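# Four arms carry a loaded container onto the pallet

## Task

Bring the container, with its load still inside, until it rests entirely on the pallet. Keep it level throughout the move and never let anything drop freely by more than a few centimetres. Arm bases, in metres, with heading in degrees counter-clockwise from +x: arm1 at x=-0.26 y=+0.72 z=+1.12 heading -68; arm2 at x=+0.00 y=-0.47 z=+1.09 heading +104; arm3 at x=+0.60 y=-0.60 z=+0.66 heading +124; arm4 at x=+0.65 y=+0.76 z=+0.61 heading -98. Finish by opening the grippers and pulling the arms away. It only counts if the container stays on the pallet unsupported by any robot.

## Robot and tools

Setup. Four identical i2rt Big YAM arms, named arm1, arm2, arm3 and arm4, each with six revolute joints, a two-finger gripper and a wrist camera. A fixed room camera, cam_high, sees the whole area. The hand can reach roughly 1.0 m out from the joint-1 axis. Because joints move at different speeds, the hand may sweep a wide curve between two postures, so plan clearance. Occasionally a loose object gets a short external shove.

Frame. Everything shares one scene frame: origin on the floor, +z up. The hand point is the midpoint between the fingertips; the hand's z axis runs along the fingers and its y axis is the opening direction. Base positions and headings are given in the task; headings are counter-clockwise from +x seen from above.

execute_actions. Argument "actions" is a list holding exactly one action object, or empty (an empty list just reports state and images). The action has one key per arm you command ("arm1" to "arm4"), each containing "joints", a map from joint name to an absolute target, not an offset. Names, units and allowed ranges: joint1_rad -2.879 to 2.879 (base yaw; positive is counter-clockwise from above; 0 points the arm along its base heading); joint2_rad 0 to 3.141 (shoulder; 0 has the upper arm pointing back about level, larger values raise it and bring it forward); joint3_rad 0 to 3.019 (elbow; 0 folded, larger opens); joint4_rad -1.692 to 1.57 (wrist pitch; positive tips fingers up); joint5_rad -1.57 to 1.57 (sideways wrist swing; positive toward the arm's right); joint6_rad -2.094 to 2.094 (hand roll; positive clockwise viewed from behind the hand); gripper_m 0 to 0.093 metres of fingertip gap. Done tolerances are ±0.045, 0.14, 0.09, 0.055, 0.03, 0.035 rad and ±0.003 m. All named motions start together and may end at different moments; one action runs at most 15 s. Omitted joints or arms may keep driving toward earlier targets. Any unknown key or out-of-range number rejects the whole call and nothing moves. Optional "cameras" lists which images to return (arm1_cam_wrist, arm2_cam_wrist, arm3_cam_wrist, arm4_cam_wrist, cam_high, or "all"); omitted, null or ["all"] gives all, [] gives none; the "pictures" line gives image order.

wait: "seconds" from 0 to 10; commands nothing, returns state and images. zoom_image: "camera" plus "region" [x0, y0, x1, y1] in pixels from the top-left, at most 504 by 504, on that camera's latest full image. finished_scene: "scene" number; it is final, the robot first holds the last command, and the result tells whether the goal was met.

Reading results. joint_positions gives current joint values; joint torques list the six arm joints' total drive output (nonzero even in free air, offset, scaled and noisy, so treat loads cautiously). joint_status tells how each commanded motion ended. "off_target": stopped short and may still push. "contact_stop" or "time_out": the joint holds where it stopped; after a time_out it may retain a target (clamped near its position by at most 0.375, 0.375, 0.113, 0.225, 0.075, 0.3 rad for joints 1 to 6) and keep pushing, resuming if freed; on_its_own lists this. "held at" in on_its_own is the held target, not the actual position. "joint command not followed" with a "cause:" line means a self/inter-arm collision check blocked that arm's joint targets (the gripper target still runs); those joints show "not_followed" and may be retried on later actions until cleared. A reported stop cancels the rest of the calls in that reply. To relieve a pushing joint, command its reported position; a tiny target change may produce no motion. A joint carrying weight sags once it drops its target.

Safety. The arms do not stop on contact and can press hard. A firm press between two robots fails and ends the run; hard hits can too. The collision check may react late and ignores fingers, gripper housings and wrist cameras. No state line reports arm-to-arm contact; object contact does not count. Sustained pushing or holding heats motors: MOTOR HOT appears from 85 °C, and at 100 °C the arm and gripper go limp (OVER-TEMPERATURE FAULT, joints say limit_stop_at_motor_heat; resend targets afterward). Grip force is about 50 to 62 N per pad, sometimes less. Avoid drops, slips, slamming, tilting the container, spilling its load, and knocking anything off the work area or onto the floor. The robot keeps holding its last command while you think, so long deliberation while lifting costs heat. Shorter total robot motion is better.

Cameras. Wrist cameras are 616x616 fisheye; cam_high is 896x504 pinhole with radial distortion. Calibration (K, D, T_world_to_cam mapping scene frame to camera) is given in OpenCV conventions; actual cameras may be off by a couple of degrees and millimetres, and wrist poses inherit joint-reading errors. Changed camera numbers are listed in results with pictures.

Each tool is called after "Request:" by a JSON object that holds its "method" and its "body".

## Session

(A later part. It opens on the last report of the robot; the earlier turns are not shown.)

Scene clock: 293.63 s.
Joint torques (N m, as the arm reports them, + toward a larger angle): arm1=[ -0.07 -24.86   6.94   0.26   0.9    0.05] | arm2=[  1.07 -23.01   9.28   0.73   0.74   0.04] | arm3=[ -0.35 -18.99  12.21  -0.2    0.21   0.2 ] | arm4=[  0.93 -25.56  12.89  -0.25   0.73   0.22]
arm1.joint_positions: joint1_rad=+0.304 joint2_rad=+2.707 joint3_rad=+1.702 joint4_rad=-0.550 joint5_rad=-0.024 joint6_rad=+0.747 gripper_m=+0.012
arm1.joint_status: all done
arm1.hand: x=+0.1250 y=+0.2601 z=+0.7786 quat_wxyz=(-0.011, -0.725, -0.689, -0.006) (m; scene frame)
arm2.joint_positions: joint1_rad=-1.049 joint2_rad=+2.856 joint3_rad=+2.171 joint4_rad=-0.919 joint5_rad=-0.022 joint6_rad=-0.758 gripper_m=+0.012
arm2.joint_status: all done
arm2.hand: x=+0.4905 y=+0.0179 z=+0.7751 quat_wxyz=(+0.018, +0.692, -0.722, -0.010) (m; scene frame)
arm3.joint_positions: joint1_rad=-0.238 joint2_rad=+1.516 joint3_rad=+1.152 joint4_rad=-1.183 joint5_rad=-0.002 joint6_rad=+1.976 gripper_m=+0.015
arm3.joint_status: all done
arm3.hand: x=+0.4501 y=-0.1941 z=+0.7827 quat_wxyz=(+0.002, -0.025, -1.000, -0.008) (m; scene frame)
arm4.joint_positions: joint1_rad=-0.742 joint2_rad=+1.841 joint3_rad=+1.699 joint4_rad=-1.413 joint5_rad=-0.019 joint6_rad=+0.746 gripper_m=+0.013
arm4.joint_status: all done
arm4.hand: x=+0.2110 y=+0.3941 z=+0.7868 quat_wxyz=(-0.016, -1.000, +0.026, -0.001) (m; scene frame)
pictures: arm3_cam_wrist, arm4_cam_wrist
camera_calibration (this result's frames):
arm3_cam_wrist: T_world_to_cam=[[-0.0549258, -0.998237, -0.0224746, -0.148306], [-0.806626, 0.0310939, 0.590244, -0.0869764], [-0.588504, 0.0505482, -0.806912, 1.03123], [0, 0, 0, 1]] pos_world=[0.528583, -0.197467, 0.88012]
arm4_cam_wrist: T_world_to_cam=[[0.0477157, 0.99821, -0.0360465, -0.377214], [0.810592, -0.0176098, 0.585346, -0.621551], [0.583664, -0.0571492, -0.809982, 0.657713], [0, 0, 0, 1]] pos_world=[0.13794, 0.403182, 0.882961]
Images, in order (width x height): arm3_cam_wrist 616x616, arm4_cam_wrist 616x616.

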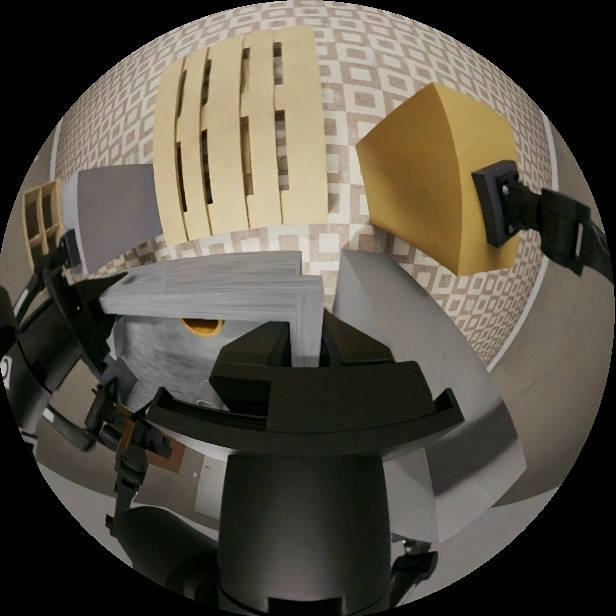

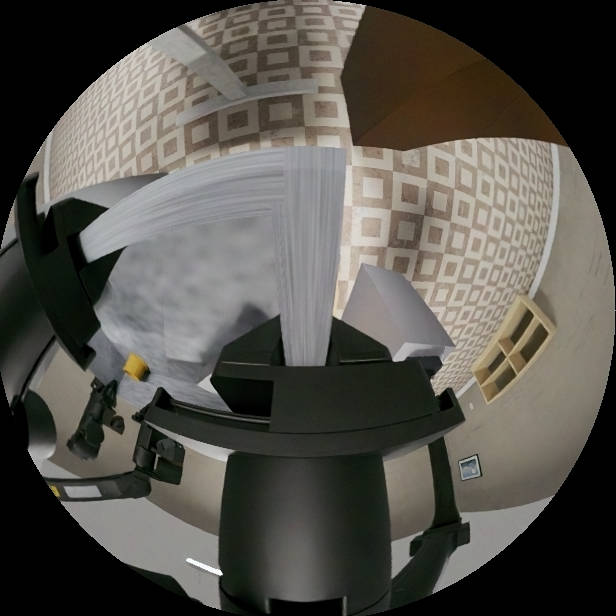

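Request:
{"method": "execute_actions", "body": {"actions": [{"arm1":{"joints":{"gripper_m":0.06}},"arm2":{"joints":{"gripper_m":0.06}}}], "cameras": ["arm3_cam_wrist","arm4_cam_wrist"]}}

Request:
{"method": "execute_actions", "body": {"actions": [{"arm1":{"joints":{"joint2_rad":2.46,"joint3_rad":1.59,"joint4_rad":-0.677}},"arm2":{"joints":{"joint2_rad":2.62,"joint3_rad":2.04,"joint4_rad":-0.986}}}], "cameras": ["arm3_cam_wrist","arm4_cam_wrist","cam_high"]}}

Scene clock: 299.10 s.
Joint torques (N m, as the arm reports them, + toward a larger angle): arm1=[  0.18 -24.41   6.96   0.26   0.13   0.05] | arm2=[  1.21 -22.42   9.4    0.48   0.     0.09] | arm3=[ -0.36 -18.82  12.15  -0.24   0.16   0.2 ] | arm4=[  0.86 -25.31  12.94  -0.28   0.74   0.22]
arm1.joint_positions: joint1_rad=+0.305 joint2_rad=+2.706 joint3_rad=+1.702 joint4_rad=-0.550 joint5_rad=-0.004 joint6_rad=+0.747 gripper_m=+0.060
arm1.joint_status: all done
arm1.hand: x=+0.1230 y=+0.2582 z=+0.7788 quat_wxyz=(-0.011, -0.725, -0.689, +0.004) (m; scene frame)
arm2.joint_positions: joint1_rad=-1.048 joint2_rad=+2.853 joint3_rad=+2.171 joint4_rad=-0.917 joint5_rad=-0.003 joint6_rad=-0.758 gripper_m=+0.060
arm2.joint_status: all done
arm2.hand: x=+0.4938 y=+0.0173 z=+0.7771 quat_wxyz=(+0.015, +0.692, -0.722, +0.000) (m; scene frame)
arm3.joint_positions: joint1_rad=-0.238 joint2_rad=+1.516 joint3_rad=+1.152 joint4_rad=-1.183 joint5_rad=-0.001 joint6_rad=+1.976 gripper_m=+0.015
arm3.joint_status: not commanded
arm3.hand: x=+0.4502 y=-0.1941 z=+0.7827 quat_wxyz=(+0.002, -0.025, -1.000, -0.008) (m; scene frame)
arm4.joint_positions: joint1_rad=-0.742 joint2_rad=+1.841 joint3_rad=+1.699 joint4_rad=-1.413 joint5_rad=-0.020 joint6_rad=+0.746 gripper_m=+0.013
arm4.joint_status: not commanded
arm4.hand: x=+0.2111 y=+0.3937 z=+0.7868 quat_wxyz=(-0.017, -1.000, +0.026, -0.001) (m; scene frame)
pictures: arm3_cam_wrist, arm4_cam_wrist
camera_calibration (this result's frames):
arm3_cam_wrist: T_world_to_cam=[[-0.0549219, -0.998231, -0.0227783, -0.148016], [-0.807048, 0.0309476, 0.589675, -0.0862719], [-0.587926, 0.0507692, -0.80732, 1.03141], [0, 0, 0, 1]] pos_world=[0.528636, -0.197448, 0.880175]
arm4_cam_wrist: T_world_to_cam=[[0.0473202, 0.99819, -0.0371237, -0.375892], [0.810659, -0.0166629, 0.585281, -0.621963], [0.583603, -0.0577903, -0.80998, 0.657915], [0, 0, 0, 1]] pos_world=[0.138026, 0.402869, 0.882967]
Images, in order (width x height): arm3_cam_wrist 616x616, arm4_cam_wrist 616x616.

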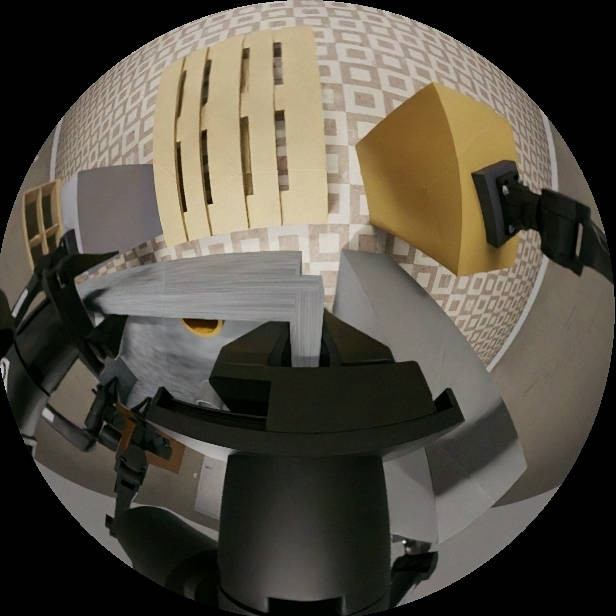

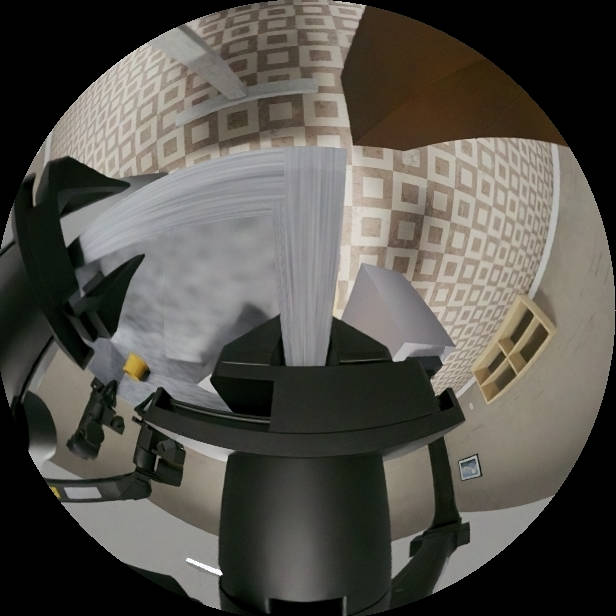

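Scene clock: 300.50 s.
Joint torques (N m, as the arm reports them, + toward a larger angle): arm1=[ -0.09 -22.73   7.16  -0.2    0.13   0.05] | arm2=[  0.38 -21.04   8.61   0.12  -0.01   0.05] | arm3=[ -0.31 -18.66  12.18  -0.24   0.17   0.2 ] | arm4=[  0.82 -25.3   12.93  -0.3    0.72   0.23]
arm1.joint_positions: joint1_rad=+0.307 joint2_rad=+2.459 joint3_rad=+1.581 joint4_rad=-0.664 joint5_rad=-0.004 joint6_rad=+0.748 gripper_m=+0.060
arm1.joint_status: all done
arm1.hand: x=+0.1285 y=+0.2551 z=+0.8954 quat_wxyz=(-0.016, -0.724, -0.690, +0.005) (m; scene frame)
arm2.joint_positions: joint1_rad=-1.048 joint2_rad=+2.601 joint3_rad=+2.039 joint4_rad=-0.983 joint5_rad=-0.003 joint6_rad=-0.758 gripper_m=+0.060
arm2.joint_status: all done
arm2.hand: x=+0.5059 y=+0.0294 z=+0.9079 quat_wxyz=(-0.011, +0.692, -0.722, +0.000) (m; scene frame)
arm3.joint_positions: joint1_rad=-0.238 joint2_rad=+1.516 joint3_rad=+1.152 joint4_rad=-1.183 joint5_rad=-0.001 joint6_rad=+1.976 gripper_m=+0.015
arm3.joint_status: not commanded
arm3.hand: x=+0.4502 y=-0.1941 z=+0.7827 quat_wxyz=(+0.002, -0.025, -1.000, -0.008) (m; scene frame)
arm4.joint_positions: joint1_rad=-0.742 joint2_rad=+1.841 joint3_rad=+1.699 joint4_rad=-1.410 joint5_rad=-0.020 joint6_rad=+0.746 gripper_m=+0.013
arm4.joint_status: not commanded
arm4.hand: x=+0.2105 y=+0.3936 z=+0.7870 quat_wxyz=(-0.018, -0.999, +0.026, +0.000) (m; scene frame)
pictures: arm3_cam_wrist, arm4_cam_wrist, cam_high
camera_calibration (this result's frames):
arm3_cam_wrist: T_world_to_cam=[[-0.0549219, -0.998231, -0.0227783, -0.148016], [-0.807048, 0.0309476, 0.589675, -0.0862719], [-0.587926, 0.0507692, -0.80732, 1.03141], [0, 0, 0, 1]] pos_world=[0.528636, -0.197448, 0.880175]
arm4_cam_wrist: T_world_to_cam=[[0.0476398, 0.998117, -0.0386423, -0.37457], [0.811994, -0.0161681, 0.583442, -0.620634], [0.581719, -0.0591724, -0.811235, 0.660363], [0, 0, 0, 1]] pos_world=[0.13765, 0.402906, 0.88334]
Images, in order (width x height): arm3_cam_wrist 616x616, arm4_cam_wrist 616x616, cam_high 896x504.

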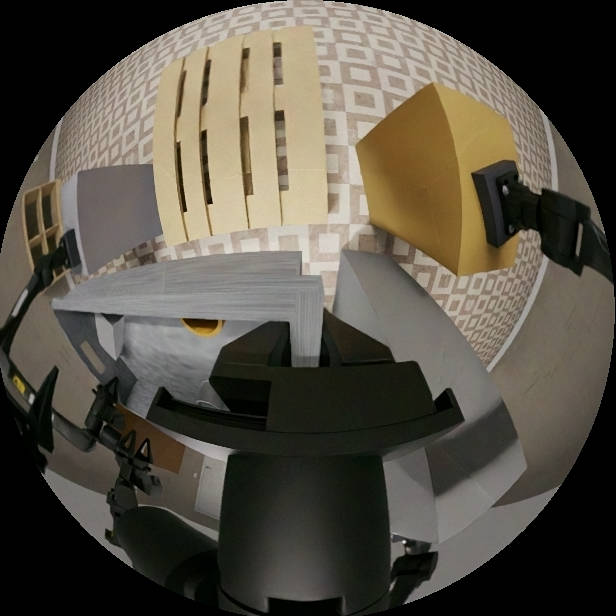

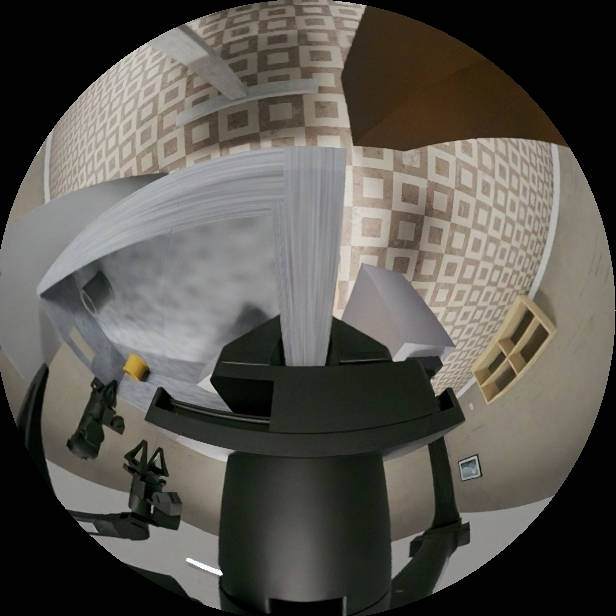

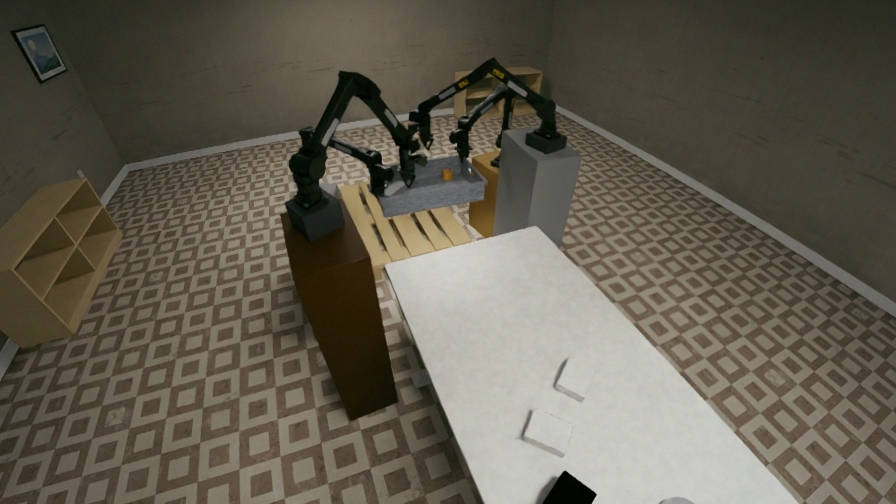

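Request:
{"method": "execute_actions", "body": {"actions": [{"arm1":{"joints":{"joint1_rad":-0.9,"joint2_rad":1.3,"joint3_rad":1.2,"joint4_rad":-1.2,"gripper_m":0.09}},"arm2":{"joints":{"joint2_rad":1.6,"joint3_rad":1.7,"joint4_rad":-1.3,"gripper_m":0.09}},"arm3":{"joints":{"joint1_rad":-0.398,"joint2_rad":1.53,"joint3_rad":1.04,"joint4_rad":-0.98,"joint6_rad":1.81}},"arm4":{"joints":{"joint1_rad":-0.656,"joint2_rad":1.7,"joint3_rad":1.425,"joint4_rad":-1.155,"joint6_rad":0.84}}}], "cameras": []}}

Request:
{"method": "execute_actions", "body": {"actions": [{"arm2":{"joints":{"joint1_rad":-0.2,"joint2_rad":1.2,"joint3_rad":1.3}},"arm3":{"joints":{"joint1_rad":-0.593,"joint2_rad":1.683,"joint3_rad":0.925,"joint4_rad":-0.72,"joint6_rad":1.615}},"arm4":{"joints":{"joint1_rad":-0.534,"joint2_rad":1.712,"joint3_rad":1.145,"joint4_rad":-0.882,"joint6_rad":0.962}}}], "cameras": ["arm4_cam_wrist","cam_high"]}}

Scene clock: 317.80 s.
Joint torques (N m, as the arm reports them, + toward a larger angle): arm1=[ 0.04 -9.51 10.34  0.19 -0.04  0.04] | arm2=[  0.09 -12.64  11.04   0.59  -0.02   0.15] | arm3=[  0.16 -18.4    9.62   0.85  -0.27   0.23] | arm4=[  1.28 -23.58   9.43  -0.14   0.71   0.34]
arm1.joint_positions: joint1_rad=-0.900 joint2_rad=+1.295 joint3_rad=+1.196 joint4_rad=-1.185 joint5_rad=+0.000 joint6_rad=+0.748 gripper_m=+0.090
arm1.joint_status: all done
arm1.hand: x=-0.4726 y=+0.3481 z=+1.3604 quat_wxyz=(-0.117, -0.977, -0.155, +0.092) (m; scene frame)
arm2.joint_positions: joint1_rad=-1.048 joint2_rad=+1.599 joint3_rad=+1.696 joint4_rad=-1.292 joint5_rad=-0.002 joint6_rad=-0.758 gripper_m=+0.090
arm2.joint_status: all done
arm2.hand: x=+0.4057 y=-0.0665 z=+1.4059 quat_wxyz=(-0.186, +0.680, -0.709, -0.001) (m; scene frame)
arm3.joint_positions: joint1_rad=-0.403 joint2_rad=+1.574 joint3_rad=+0.997 joint4_rad=-0.994 joint5_rad=+0.009 joint6_rad=+1.805 gripper_m=+0.015
arm3.joint_status: all done
arm3.hand: x=+0.5247 y=-0.1953 z=+0.7072 quat_wxyz=(-0.007, -0.022, -1.000, +0.002) (m; scene frame)
arm4.joint_positions: joint1_rad=-0.659 joint2_rad=+1.773 joint3_rad=+1.389 joint4_rad=-1.146 joint5_rad=-0.019 joint6_rad=+0.814 gripper_m=+0.013
arm4.joint_status: all done
arm4.hand: x=+0.2724 y=+0.3876 z=+0.7087 quat_wxyz=(-0.026, -0.999, +0.019, +0.007) (m; scene frame)
pictures: none
No camera images: the call's "cameras" was empty. Leave "cameras" out to get every camera's image.

Scene clock: 319.20 s.
Joint torques (N m, as the arm reports them, + toward a larger angle): arm1=[-0.08 -9.53 10.61  0.18 -0.05  0.03] | arm2=[ 0.33 -6.51 10.08  0.65 -0.11  0.11] | arm3=[  0.31 -19.68   7.66   0.68  -0.25   0.24] | arm4=[  1.58 -20.89   8.52  -0.24   0.6    0.33]
arm1.joint_positions: joint1_rad=-0.900 joint2_rad=+1.295 joint3_rad=+1.196 joint4_rad=-1.185 joint5_rad=+0.000 joint6_rad=+0.748 gripper_m=+0.090
arm1.joint_status: not commanded
arm1.hand: x=-0.4726 y=+0.3481 z=+1.3604 quat_wxyz=(-0.117, -0.977, -0.155, +0.092) (m; scene frame)
arm2.joint_positions: joint1_rad=-0.198 joint2_rad=+1.190 joint3_rad=+1.308 joint4_rad=-1.293 joint5_rad=-0.001 joint6_rad=-0.758 gripper_m=+0.090
arm2.joint_status: all done
arm2.hand: x=-0.0245 y=-0.0464 z=+1.4158 quat_wxyz=(-0.177, +0.910, -0.365, -0.082) (m; scene frame)
arm3.joint_positions: joint1_rad=-0.601 joint2_rad=+1.733 joint3_rad=+0.890 joint4_rad=-0.728 joint5_rad=+0.009 joint6_rad=+1.608 gripper_m=+0.015
arm3.joint_status: all done
arm3.hand: x=+0.6062 y=-0.1960 z=+0.6151 quat_wxyz=(-0.007, -0.023, -1.000, +0.003) (m; scene frame)
arm4.joint_positions: joint1_rad=-0.540 joint2_rad=+1.775 joint3_rad=+1.106 joint4_rad=-0.870 joint5_rad=-0.015 joint6_rad=+0.936 gripper_m=+0.013
arm4.joint_status: all done
arm4.hand: x=+0.3540 y=+0.3887 z=+0.6145 quat_wxyz=(-0.022, -1.000, +0.020, +0.004) (m; scene frame)
pictures: arm4_cam_wrist, cam_high
camera_calibration (this result's frames):
arm4_cam_wrist: T_world_to_cam=[[0.0352347, 0.998287, -0.0467166, -0.373885], [0.816119, -0.00176203, 0.577882, -0.640268], [0.576809, -0.0584878, -0.814782, 0.440256], [0, 0, 0, 1]] pos_world=[0.281765, 0.397866, 0.711245]
Images, in order (width x height): arm4_cam_wrist 616x616, cam_high 896x504.

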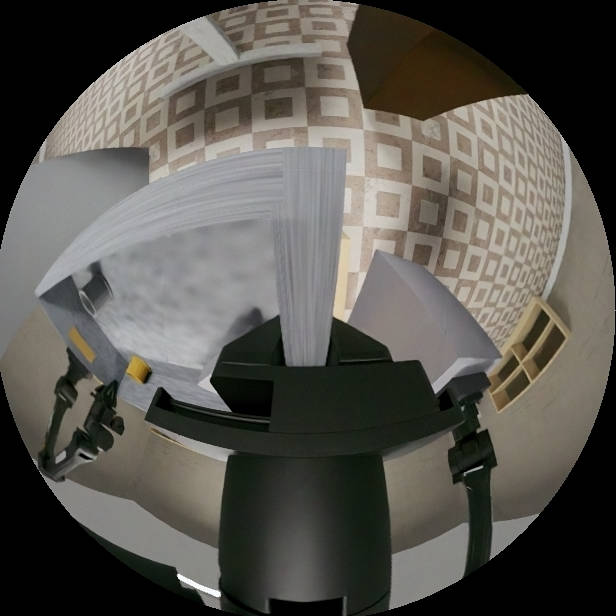

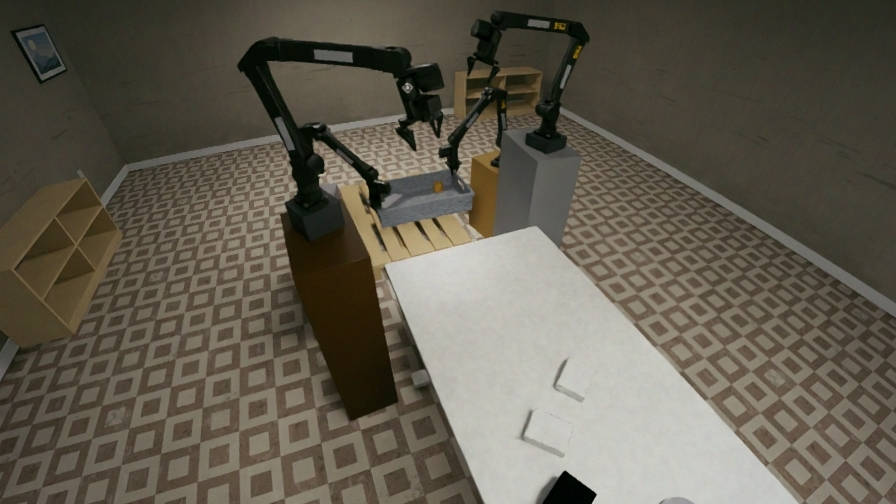

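Request:
{"method": "execute_actions", "body": {"actions": [{"arm3":{"joints":{"joint1_rad":-0.788,"joint2_rad":1.912,"joint3_rad":0.925,"joint4_rad":-0.49,"joint6_rad":1.42}},"arm4":{"joints":{"joint1_rad":-0.385,"joint2_rad":1.82,"joint3_rad":0.945,"joint4_rad":-0.6,"joint6_rad":1.1}}}], "cameras": []}}

Request:
{"method": "execute_actions", "body": {"actions": [{"arm3":{"joints":{"joint1_rad":-0.97,"joint2_rad":2.175,"joint3_rad":1.035,"joint4_rad":-0.333,"joint6_rad":1.238}},"arm4":{"joints":{"joint1_rad":-0.204,"joint2_rad":2.02,"joint3_rad":0.845,"joint4_rad":-0.316,"joint6_rad":1.28}}}], "cameras": []}}

Request:
{"method": "execute_actions", "body": {"actions": [{"arm3":{"joints":{"joint1_rad":-1.111,"joint2_rad":2.43,"joint3_rad":1.22,"joint4_rad":-0.262,"joint6_rad":1.097}},"arm4":{"joints":{"joint1_rad":-0.023,"joint2_rad":2.28,"joint3_rad":0.88,"joint4_rad":-0.087,"joint6_rad":1.46}}}], "cameras": ["arm3_cam_wrist","arm4_cam_wrist","cam_high"]}}

Scene clock: 327.77 s.
Joint torques (N m, as the arm reports them, + toward a larger angle): arm1=[ 0.01 -9.59 10.59  0.21 -0.05  0.03] | arm2=[ 0.5  -6.86 10.06  0.74 -0.08  0.12] | arm3=[  0.42 -22.31   6.4    0.28  -0.21   0.23] | arm4=[  1.3  -19.9    6.22  -0.42   0.43   0.2 ]
arm1.joint_positions: joint1_rad=-0.900 joint2_rad=+1.295 joint3_rad=+1.196 joint4_rad=-1.185 joint5_rad=+0.000 joint6_rad=+0.748 gripper_m=+0.090
arm1.joint_status: not commanded
arm1.hand: x=-0.4726 y=+0.3481 z=+1.3604 quat_wxyz=(-0.117, -0.977, -0.155, +0.092) (m; scene frame)
arm2.joint_positions: joint1_rad=-0.198 joint2_rad=+1.190 joint3_rad=+1.308 joint4_rad=-1.293 joint5_rad=-0.001 joint6_rad=-0.758 gripper_m=+0.090
arm2.joint_status: not commanded
arm2.hand: x=-0.0245 y=-0.0464 z=+1.4158 quat_wxyz=(-0.177, +0.910, -0.365, -0.082) (m; scene frame)
arm3.joint_positions: joint1_rad=-0.797 joint2_rad=+1.971 joint3_rad=+0.886 joint4_rad=-0.487 joint5_rad=+0.007 joint6_rad=+1.414 gripper_m=+0.015
arm3.joint_status: all done
arm3.hand: x=+0.6861 y=-0.1994 z=+0.5224 quat_wxyz=(-0.006, -0.024, -1.000, +0.004) (m; scene frame)
arm4.joint_positions: joint1_rad=-0.388 joint2_rad=+1.876 joint3_rad=+0.918 joint4_rad=-0.583 joint5_rad=-0.010 joint6_rad=+1.088 gripper_m=+0.013
arm4.joint_status: all done
arm4.hand: x=+0.4351 y=+0.3878 z=+0.5224 quat_wxyz=(-0.019, -1.000, +0.021, +0.003) (m; scene frame)
pictures: none
No camera images: the call's "cameras" was empty. Leave "cameras" out to get every camera's image.

Scene clock: 328.93 s.
Joint torques (N m, as the arm reports them, + toward a larger angle): arm1=[ 0.   -9.58 10.65  0.22 -0.04  0.03] | arm2=[ 0.31 -6.1   9.99  0.55 -0.1   0.1 ] | arm3=[  0.63 -24.22   5.6    0.12  -0.13   0.31] | arm4=[  1.26 -19.92   2.96  -0.26   0.3    0.23]
arm1.joint_positions: joint1_rad=-0.900 joint2_rad=+1.295 joint3_rad=+1.196 joint4_rad=-1.185 joint5_rad=+0.000 joint6_rad=+0.748 gripper_m=+0.090
arm1.joint_status: not commanded
arm1.hand: x=-0.4726 y=+0.3481 z=+1.3604 quat_wxyz=(-0.117, -0.977, -0.155, +0.092) (m; scene frame)
arm2.joint_positions: joint1_rad=-0.198 joint2_rad=+1.190 joint3_rad=+1.308 joint4_rad=-1.293 joint5_rad=-0.001 joint6_rad=-0.758 gripper_m=+0.090
arm2.joint_status: not commanded
arm2.hand: x=-0.0245 y=-0.0464 z=+1.4158 quat_wxyz=(-0.177, +0.910, -0.365, -0.082) (m; scene frame)
arm3.joint_positions: joint1_rad=-0.984 joint2_rad=+2.235 joint3_rad=+0.990 joint4_rad=-0.326 joint5_rad=+0.006 joint6_rad=+1.225 gripper_m=+0.015
arm3.joint_status: all done
arm3.hand: x=+0.7674 y=-0.2032 z=+0.4328 quat_wxyz=(-0.006, -0.023, -1.000, +0.004) (m; scene frame)
arm4.joint_positions: joint1_rad=-0.207 joint2_rad=+2.077 joint3_rad=+0.837 joint4_rad=-0.302 joint5_rad=-0.006 joint6_rad=+1.267 gripper_m=+0.013
arm4.joint_status: all done
arm4.hand: x=+0.5153 y=+0.3844 z=+0.4314 quat_wxyz=(-0.019, -1.000, +0.019, +0.002) (m; scene frame)
pictures: none
No camera images: the call's "cameras" was empty. Leave "cameras" out to get every camera's image.

Scene clock: 330.07 s.
Joint torques (N m, as the arm reports them, + toward a larger angle): arm1=[ 0.05 -9.5  10.62  0.2  -0.04  0.03] | arm2=[-0.03 -5.88 10.14  0.71 -0.11  0.15] | arm3=[  1.12 -26.66   4.12   0.29  -0.24   0.41] | arm4=[  1.11 -19.95   2.05  -0.43   0.27   0.24]
arm1.joint_positions: joint1_rad=-0.900 joint2_rad=+1.295 joint3_rad=+1.196 joint4_rad=-1.185 joint5_rad=+0.000 joint6_rad=+0.748 gripper_m=+0.090
arm1.joint_status: not commanded
arm1.hand: x=-0.4726 y=+0.3481 z=+1.3604 quat_wxyz=(-0.117, -0.977, -0.155, +0.092) (m; scene frame)
arm2.joint_positions: joint1_rad=-0.198 joint2_rad=+1.190 joint3_rad=+1.308 joint4_rad=-1.293 joint5_rad=-0.001 joint6_rad=-0.758 gripper_m=+0.090
arm2.joint_status: not commanded
arm2.hand: x=-0.0245 y=-0.0464 z=+1.4158 quat_wxyz=(-0.177, +0.910, -0.365, -0.082) (m; scene frame)
arm3.joint_positions: joint1_rad=-1.131 joint2_rad=+2.494 joint3_rad=+1.190 joint4_rad=-0.258 joint5_rad=+0.009 joint6_rad=+1.077 gripper_m=+0.015
arm3.joint_status: all done
arm3.hand: x=+0.8436 y=-0.2011 z=+0.3445 quat_wxyz=(-0.009, -0.022, -1.000, +0.001) (m; scene frame)
arm4.joint_positions: joint1_rad=-0.024 joint2_rad=+2.335 joint3_rad=+0.861 joint4_rad=-0.069 joint5_rad=-0.006 joint6_rad=+1.444 gripper_m=+0.013
arm4.joint_status: all done
arm4.hand: x=+0.5885 y=+0.3849 z=+0.3406 quat_wxyz=(-0.018, -1.000, +0.017, -0.001) (m; scene frame)
pictures: arm3_cam_wrist, arm4_cam_wrist, cam_high
camera_calibration (this result's frames):
arm3_cam_wrist: T_world_to_cam=[[-0.0483177, -0.998819, -0.00507436, -0.155215], [-0.819596, 0.0367431, 0.571762, 0.507689], [-0.570901, 0.0317852, -0.820404, 0.89556], [0, 0, 0, 1]] pos_world=[0.919876, -0.202151, 0.443655]
arm4_cam_wrist: T_world_to_cam=[[0.0279662, 0.998817, -0.039768, -0.389426], [0.811023, 0.000584335, 0.585014, -0.67367], [0.584346, -0.0486134, -0.810047, 0.0717893], [0, 0, 0, 1]] pos_world=[0.515303, 0.392849, 0.436773]
Images, in order (width x height): arm3_cam_wrist 616x616, arm4_cam_wrist 616x616, cam_high 896x504.

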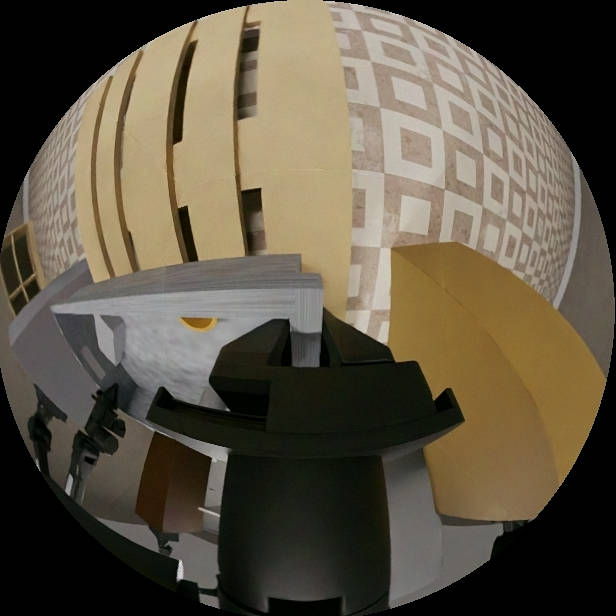

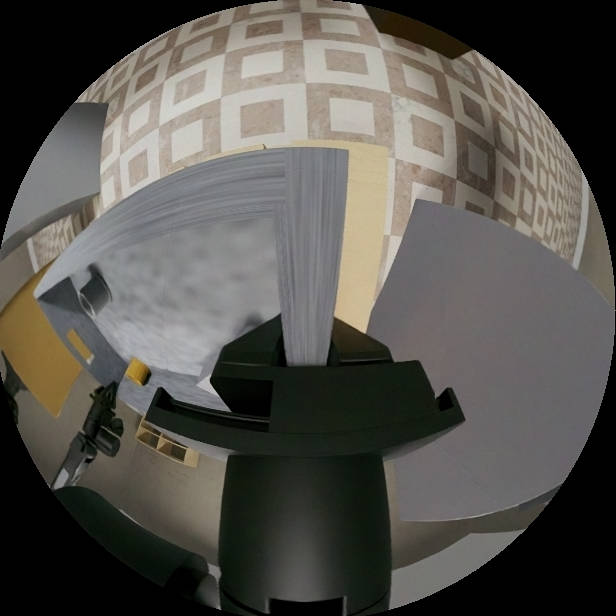

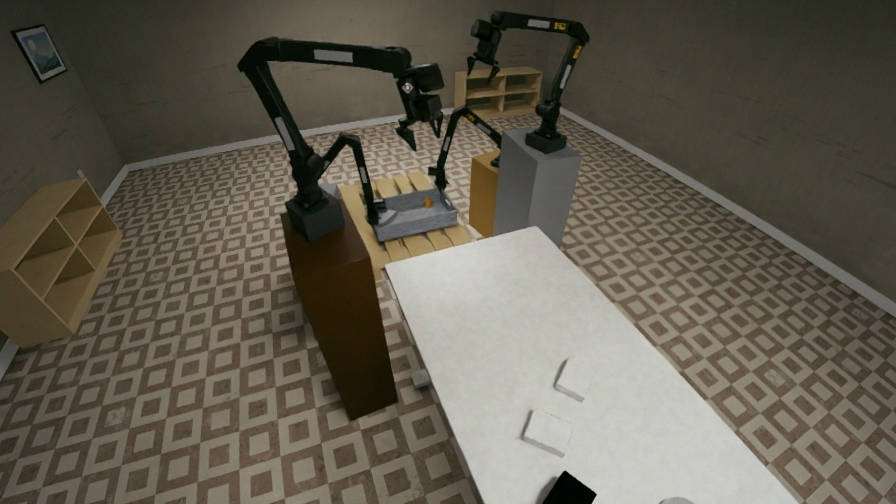

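Request:
{"method": "execute_actions", "body": {"actions": [{"arm3":{"joints":{"joint2_rad":2.609,"joint3_rad":1.329,"joint4_rad":-0.194}},"arm4":{"joints":{"joint2_rad":2.487,"joint3_rad":0.981,"joint4_rad":0.017}}}], "cameras": ["cam_high","arm3_cam_wrist"]}}

Scene clock: 347.90 s.
Joint torques (N m, as the arm reports them, + toward a larger angle): arm1=[-0.05 -9.62 10.62  0.21 -0.04  0.03] | arm2=[ 0.18 -6.36 10.11  0.8  -0.08  0.13] | arm3=[  1.03 -27.58   4.08   0.4    0.01   0.4 ] | arm4=[  1.43 -21.39   0.09  -0.38  -0.04   0.28]
arm1.joint_positions: joint1_rad=-0.900 joint2_rad=+1.295 joint3_rad=+1.196 joint4_rad=-1.185 joint5_rad=+0.000 joint6_rad=+0.748 gripper_m=+0.090
arm1.joint_status: not commanded
arm1.hand: x=-0.4726 y=+0.3481 z=+1.3604 quat_wxyz=(-0.117, -0.977, -0.155, +0.092) (m; scene frame)
arm2.joint_positions: joint1_rad=-0.198 joint2_rad=+1.190 joint3_rad=+1.308 joint4_rad=-1.293 joint5_rad=-0.001 joint6_rad=-0.758 gripper_m=+0.090
arm2.joint_status: not commanded
arm2.hand: x=-0.0245 y=-0.0464 z=+1.4158 quat_wxyz=(-0.177, +0.910, -0.365, -0.082) (m; scene frame)
arm3.joint_positions: joint1_rad=-1.128 joint2_rad=+2.679 joint3_rad=+1.291 joint4_rad=-0.193 joint5_rad=+0.003 joint6_rad=+1.078 gripper_m=+0.015
arm3.joint_status: all done
arm3.hand: x=+0.8370 y=-0.2091 z=+0.2714 quat_wxyz=(-0.002, -0.021, -1.000, +0.008) (m; scene frame)
arm4.joint_positions: joint1_rad=-0.028 joint2_rad=+2.546 joint3_rad=+0.979 joint4_rad=+0.033 joint5_rad=+0.005 joint6_rad=+1.440 gripper_m=+0.013
arm4.joint_status: all done
arm4.hand: x=+0.5838 y=+0.3773 z=+0.2687 quat_wxyz=(-0.022, -1.000, +0.017, +0.005) (m; scene frame)
pictures: arm3_cam_wrist, cam_high
camera_calibration (this result's frames):
arm3_cam_wrist: T_world_to_cam=[[-0.0469303, -0.998852, 0.00959317, -0.169019], [-0.811253, 0.0437159, 0.583059, 0.53579], [-0.582809, 0.0195806, -0.812374, 0.837315], [0, 0, 0, 1]] pos_world=[0.914724, -0.208643, 0.369437]
Images, in order (width x height): arm3_cam_wrist 616x616, cam_high 896x504.

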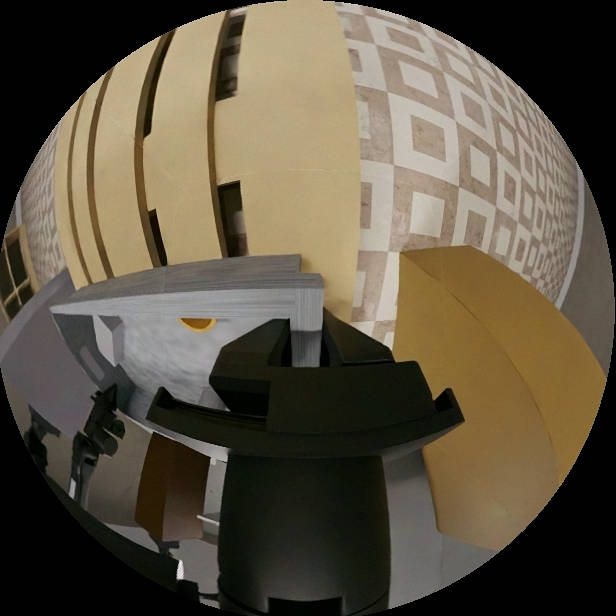

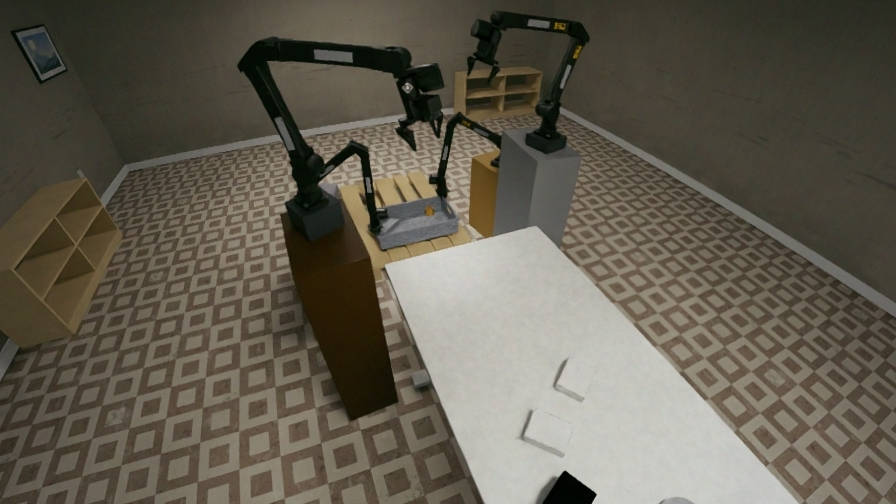

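Request:
{"method": "execute_actions", "body": {"actions": [{"arm3":{"joints":{"joint2_rad":2.725,"joint3_rad":1.46,"joint4_rad":-0.2}},"arm4":{"joints":{"joint2_rad":2.612,"joint3_rad":1.02,"joint4_rad":0.07}}}], "cameras": []}}

Request:
{"method": "execute_actions", "body": {"actions": [{"arm3":{"joints":{"joint2_rad":2.785,"joint3_rad":1.505,"joint4_rad":-0.185}},"arm4":{"joints":{"joint2_rad":2.68,"joint3_rad":1.07,"joint4_rad":0.09}}}], "cameras": ["arm3_cam_wrist"]}}

Scene clock: 354.77 s.
Joint torques (N m, as the arm reports them, + toward a larger angle): arm1=[-0.02 -9.62 10.61  0.18 -0.04  0.03] | arm2=[-0.34 -4.9   9.93  0.5  -0.08  0.1 ] | arm3=[  0.65 -27.51   4.42   0.31  -0.24   0.41] | arm4=[  1.26 -19.8   -0.26  -0.33   0.57   0.34]
arm1.joint_positions: joint1_rad=-0.900 joint2_rad=+1.295 joint3_rad=+1.196 joint4_rad=-1.185 joint5_rad=+0.000 joint6_rad=+0.748 gripper_m=+0.090
arm1.joint_status: not commanded
arm1.hand: x=-0.4726 y=+0.3481 z=+1.3604 quat_wxyz=(-0.117, -0.977, -0.155, +0.092) (m; scene frame)
arm2.joint_positions: joint1_rad=-0.198 joint2_rad=+1.190 joint3_rad=+1.308 joint4_rad=-1.293 joint5_rad=-0.001 joint6_rad=-0.758 gripper_m=+0.090
arm2.joint_status: not commanded
arm2.hand: x=-0.0245 y=-0.0464 z=+1.4158 quat_wxyz=(-0.177, +0.910, -0.365, -0.082) (m; scene frame)
arm3.joint_positions: joint1_rad=-1.126 joint2_rad=+2.787 joint3_rad=+1.419 joint4_rad=-0.195 joint5_rad=+0.009 joint6_rad=+1.076 gripper_m=+0.015
arm3.joint_status: all done
arm3.hand: x=+0.8478 y=-0.1907 z=+0.2323 quat_wxyz=(-0.008, -0.019, -1.000, +0.002) (m; scene frame)
arm4.joint_positions: joint1_rad=-0.028 joint2_rad=+2.652 joint3_rad=+1.016 joint4_rad=+0.083 joint5_rad=-0.014 joint6_rad=+1.434 gripper_m=+0.013
arm4.joint_status: all done
arm4.hand: x=+0.5899 y=+0.3934 z=+0.2310 quat_wxyz=(-0.014, -1.000, +0.014, -0.006) (m; scene frame)
pictures: none
No camera images: the call's "cameras" was empty. Leave "cameras" out to get every camera's image.

Scene clock: 355.43 s.
Joint torques (N m, as the arm reports them, + toward a larger angle): arm1=[-0.03 -9.59 10.63  0.2  -0.05  0.03] | arm2=[ 0.37 -6.16 10.36  0.75 -0.08  0.16] | arm3=[  0.63 -22.64   7.08   0.84  -0.82   0.46] | arm4=[  1.75 -17.     1.39   0.31   0.57   0.45]
arm1.joint_positions: joint1_rad=-0.900 joint2_rad=+1.295 joint3_rad=+1.196 joint4_rad=-1.185 joint5_rad=+0.000 joint6_rad=+0.748 gripper_m=+0.090
arm1.joint_status: not commanded
arm1.hand: x=-0.4726 y=+0.3481 z=+1.3604 quat_wxyz=(-0.117, -0.977, -0.155, +0.092) (m; scene frame)
arm2.joint_positions: joint1_rad=-0.198 joint2_rad=+1.190 joint3_rad=+1.308 joint4_rad=-1.293 joint5_rad=-0.001 joint6_rad=-0.758 gripper_m=+0.090
arm2.joint_status: not commanded
arm2.hand: x=-0.0245 y=-0.0464 z=+1.4158 quat_wxyz=(-0.177, +0.910, -0.365, -0.082) (m; scene frame)
arm3.joint_positions: joint1_rad=-1.124 joint2_rad=+2.792 joint3_rad=+1.426 joint4_rad=-0.195 joint5_rad=+0.021 joint6_rad=+1.073 gripper_m=+0.015
arm3.joint_status: all done
arm3.hand: x=+0.8498 y=-0.1899 z=+0.2308 quat_wxyz=(-0.014, -0.017, -1.000, +0.004) (m; scene frame)
arm4.joint_positions: joint1_rad=-0.033 joint2_rad=+2.686 joint3_rad=+1.043 joint4_rad=+0.085 joint5_rad=-0.014 joint6_rad=+1.423 gripper_m=+0.013
arm4.joint_status: all done
arm4.hand: x=+0.5878 y=+0.3927 z=+0.2189 quat_wxyz=(-0.012, -1.000, +0.011, -0.006) (m; scene frame)
pictures: arm3_cam_wrist
camera_calibration (this result's frames):
arm3_cam_wrist: T_world_to_cam=[[-0.0373226, -0.999303, 0.000660593, -0.155019], [-0.826185, 0.0312287, 0.562532, 0.584092], [-0.562161, 0.0204494, -0.826775, 0.797308], [0, 0, 0, 1]] pos_world=[0.924998, -0.189456, 0.330726]
Images, in order (width x height): arm3_cam_wrist 616x616.

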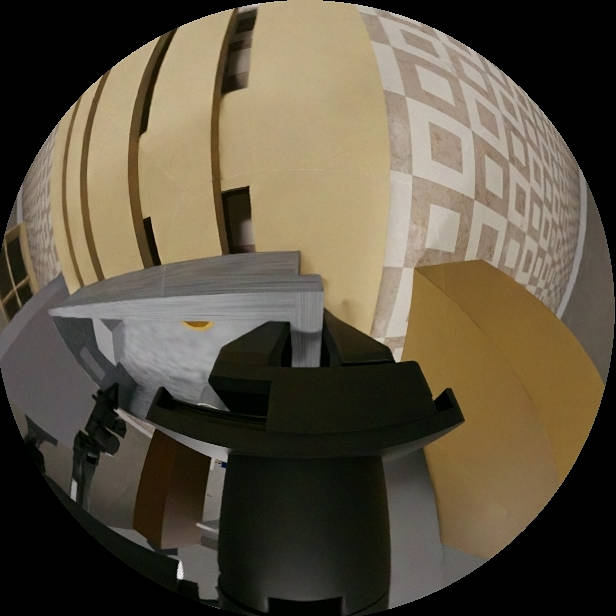

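Down.

Request:
{"method": "execute_actions", "body": {"actions": [{"arm3":{"joints":{"joint2_rad":2.79,"joint3_rad":1.43,"gripper_m":0.07}},"arm4":{"joints":{"joint3_rad":1.043,"gripper_m":0.07}}}], "cameras": []}}

Request:
{"method": "execute_actions", "body": {"actions": [{"arm3":{"joints":{"joint2_rad":2.5,"joint3_rad":1.23,"joint4_rad":-0.29}},"arm4":{"joints":{"joint2_rad":2.33,"joint3_rad":0.85,"joint4_rad":-0.08}}}], "cameras": []}}

Request:
{"method": "execute_actions", "body": {"actions": [{"arm3":{"joints":{"joint2_rad":1.5,"joint3_rad":0.9,"joint4_rad":-0.9}},"arm4":{"joints":{"joint2_rad":1.4,"joint3_rad":0.7,"joint4_rad":-0.8}}}], "cameras": ["cam_high","arm4_cam_wrist"]}}

Scene clock: 362.40 s.
Joint torques (N m, as the arm reports them, + toward a larger angle): arm1=[-0.05 -9.71 10.63  0.22 -0.04  0.03] | arm2=[ 0.77 -5.83 10.02  0.49 -0.07  0.17] | arm3=[  0.45 -22.08   1.58   0.88  -0.04   0.3 ] | arm4=[  1.51 -17.04  -0.61   0.29   0.27   0.25]
arm1.joint_positions: joint1_rad=-0.900 joint2_rad=+1.295 joint3_rad=+1.196 joint4_rad=-1.185 joint5_rad=+0.000 joint6_rad=+0.748 gripper_m=+0.090
arm1.joint_status: not commanded
arm1.hand: x=-0.4726 y=+0.3481 z=+1.3604 quat_wxyz=(-0.117, -0.977, -0.155, +0.092) (m; scene frame)
arm2.joint_positions: joint1_rad=-0.198 joint2_rad=+1.190 joint3_rad=+1.308 joint4_rad=-1.293 joint5_rad=-0.001 joint6_rad=-0.758 gripper_m=+0.090
arm2.joint_status: not commanded
arm2.hand: x=-0.0245 y=-0.0464 z=+1.4158 quat_wxyz=(-0.177, +0.910, -0.365, -0.082) (m; scene frame)
arm3.joint_positions: joint1_rad=-1.120 joint2_rad=+2.790 joint3_rad=+1.432 joint4_rad=-0.195 joint5_rad=+0.004 joint6_rad=+1.085 gripper_m=+0.070
arm3.joint_status: all done
arm3.hand: x=+0.8479 y=-0.1835 z=+0.2319 quat_wxyz=(-0.009, -0.021, -1.000, -0.004) (m; scene frame)
arm4.joint_positions: joint1_rad=-0.030 joint2_rad=+2.686 joint3_rad=+1.043 joint4_rad=+0.085 joint5_rad=-0.005 joint6_rad=+1.442 gripper_m=+0.070
arm4.joint_status: all done
arm4.hand: x=+0.5875 y=+0.3933 z=+0.2189 quat_wxyz=(-0.011, -1.000, +0.019, -0.001) (m; scene frame)
pictures: none
No camera images: the call's "cameras" was empty. Leave "cameras" out to get every camera's image.

Scene clock: 363.63 s.
Joint torques (N m, as the arm reports them, + toward a larger angle): arm1=[-0.03 -9.68 10.63  0.22 -0.05  0.03] | arm2=[ 0.17 -5.52 10.31  0.85 -0.12  0.12] | arm3=[  0.22 -19.4    2.4    0.23   0.24   0.29] | arm4=[  1.48 -14.74   0.49  -0.27   0.26   0.24]
arm1.joint_positions: joint1_rad=-0.900 joint2_rad=+1.295 joint3_rad=+1.196 joint4_rad=-1.185 joint5_rad=+0.000 joint6_rad=+0.748 gripper_m=+0.090
arm1.joint_status: not commanded
arm1.hand: x=-0.4726 y=+0.3481 z=+1.3604 quat_wxyz=(-0.117, -0.977, -0.155, +0.092) (m; scene frame)
arm2.joint_positions: joint1_rad=-0.198 joint2_rad=+1.190 joint3_rad=+1.308 joint4_rad=-1.293 joint5_rad=-0.001 joint6_rad=-0.758 gripper_m=+0.090
arm2.joint_status: not commanded
arm2.hand: x=-0.0245 y=-0.0464 z=+1.4158 quat_wxyz=(-0.177, +0.910, -0.365, -0.082) (m; scene frame)
arm3.joint_positions: joint1_rad=-1.118 joint2_rad=+2.478 joint3_rad=+1.233 joint4_rad=-0.283 joint5_rad=-0.002 joint6_rad=+1.086 gripper_m=+0.070
arm3.joint_status: all done
arm3.hand: x=+0.8499 y=-0.1737 z=+0.3567 quat_wxyz=(-0.012, -0.020, -1.000, -0.016) (m; scene frame)
arm4.joint_positions: joint1_rad=-0.028 joint2_rad=+2.320 joint3_rad=+0.853 joint4_rad=-0.069 joint5_rad=-0.004 joint6_rad=+1.444 gripper_m=+0.070
arm4.joint_status: all done
arm4.hand: x=+0.5864 y=+0.3842 z=+0.3455 quat_wxyz=(-0.022, -1.000, +0.019, +0.000) (m; scene frame)
pictures: none
No camera images: the call's "cameras" was empty. Leave "cameras" out to get every camera's image.

Scene clock: 365.20 s.
Joint torques (N m, as the arm reports them, + toward a larger angle): arm1=[-0.03 -9.56 10.6   0.2  -0.05  0.03] | arm2=[ 1.09 -6.46 10.05  0.63 -0.06  0.09] | arm3=[  0.23 -12.96   6.85   0.21   0.24   0.29] | arm4=[ 1.39 -9.95  6.15 -0.29  0.25  0.23]
arm1.joint_positions: joint1_rad=-0.900 joint2_rad=+1.295 joint3_rad=+1.196 joint4_rad=-1.185 joint5_rad=+0.000 joint6_rad=+0.748 gripper_m=+0.090
arm1.joint_status: not commanded
arm1.hand: x=-0.4726 y=+0.3481 z=+1.3604 quat_wxyz=(-0.117, -0.977, -0.155, +0.092) (m; scene frame)
arm2.joint_positions: joint1_rad=-0.198 joint2_rad=+1.190 joint3_rad=+1.308 joint4_rad=-1.293 joint5_rad=-0.001 joint6_rad=-0.758 gripper_m=+0.090
arm2.joint_status: not commanded
arm2.hand: x=-0.0245 y=-0.0464 z=+1.4158 quat_wxyz=(-0.177, +0.910, -0.365, -0.082) (m; scene frame)
arm3.joint_positions: joint1_rad=-1.118 joint2_rad=+1.496 joint3_rad=+0.899 joint4_rad=-0.888 joint5_rad=-0.002 joint6_rad=+1.086 gripper_m=+0.070
arm3.joint_status: all done
arm3.hand: x=+0.7997 y=-0.2550 z=+0.7076 quat_wxyz=(-0.022, -0.020, -0.999, -0.035) (m; scene frame)
arm4.joint_positions: joint1_rad=-0.028 joint2_rad=+1.401 joint3_rad=+0.693 joint4_rad=-0.787 joint5_rad=-0.004 joint6_rad=+1.444 gripper_m=+0.070
arm4.joint_status: all done
arm4.hand: x=+0.5937 y=+0.4303 z=+0.6306 quat_wxyz=(-0.042, -0.999, +0.019, +0.003) (m; scene frame)
pictures: arm4_cam_wrist, cam_high
camera_calibration (this result's frames):
arm4_cam_wrist: T_world_to_cam=[[0.0321065, 0.995742, -0.0864116, -0.395162], [0.81615, 0.0237873, 0.57735, -0.855771], [0.576947, -0.0890615, -0.811911, 0.328809], [0, 0, 0, 1]] pos_world=[0.52142, 0.44312, 0.726896]
Images, in order (width x height): arm4_cam_wrist 616x616, cam_high 896x504.

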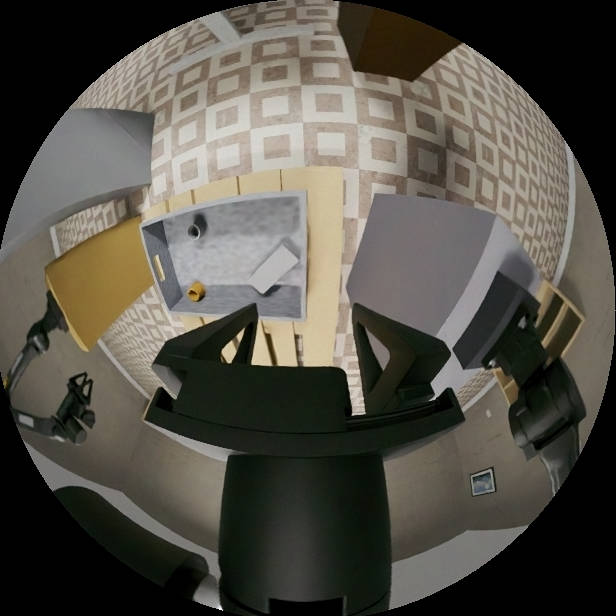

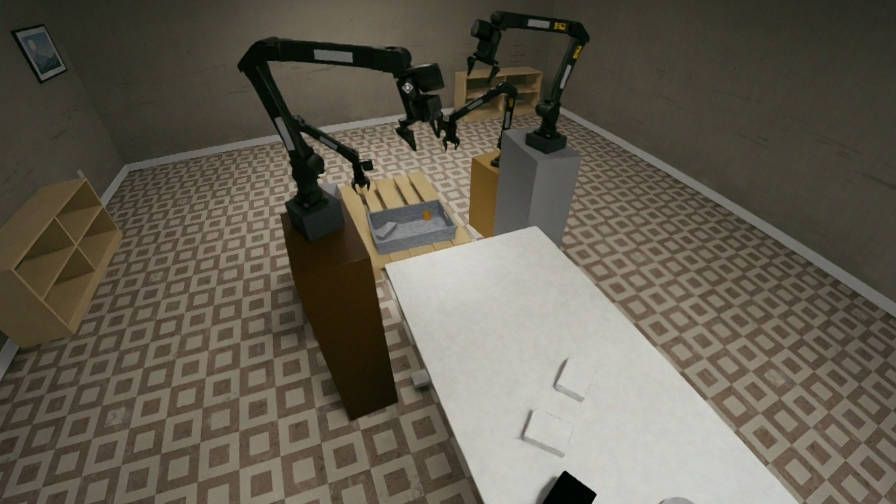

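Request:
{"method": "finished_scene", "body": {"scene": 1}}

The scene is finished: the task was done.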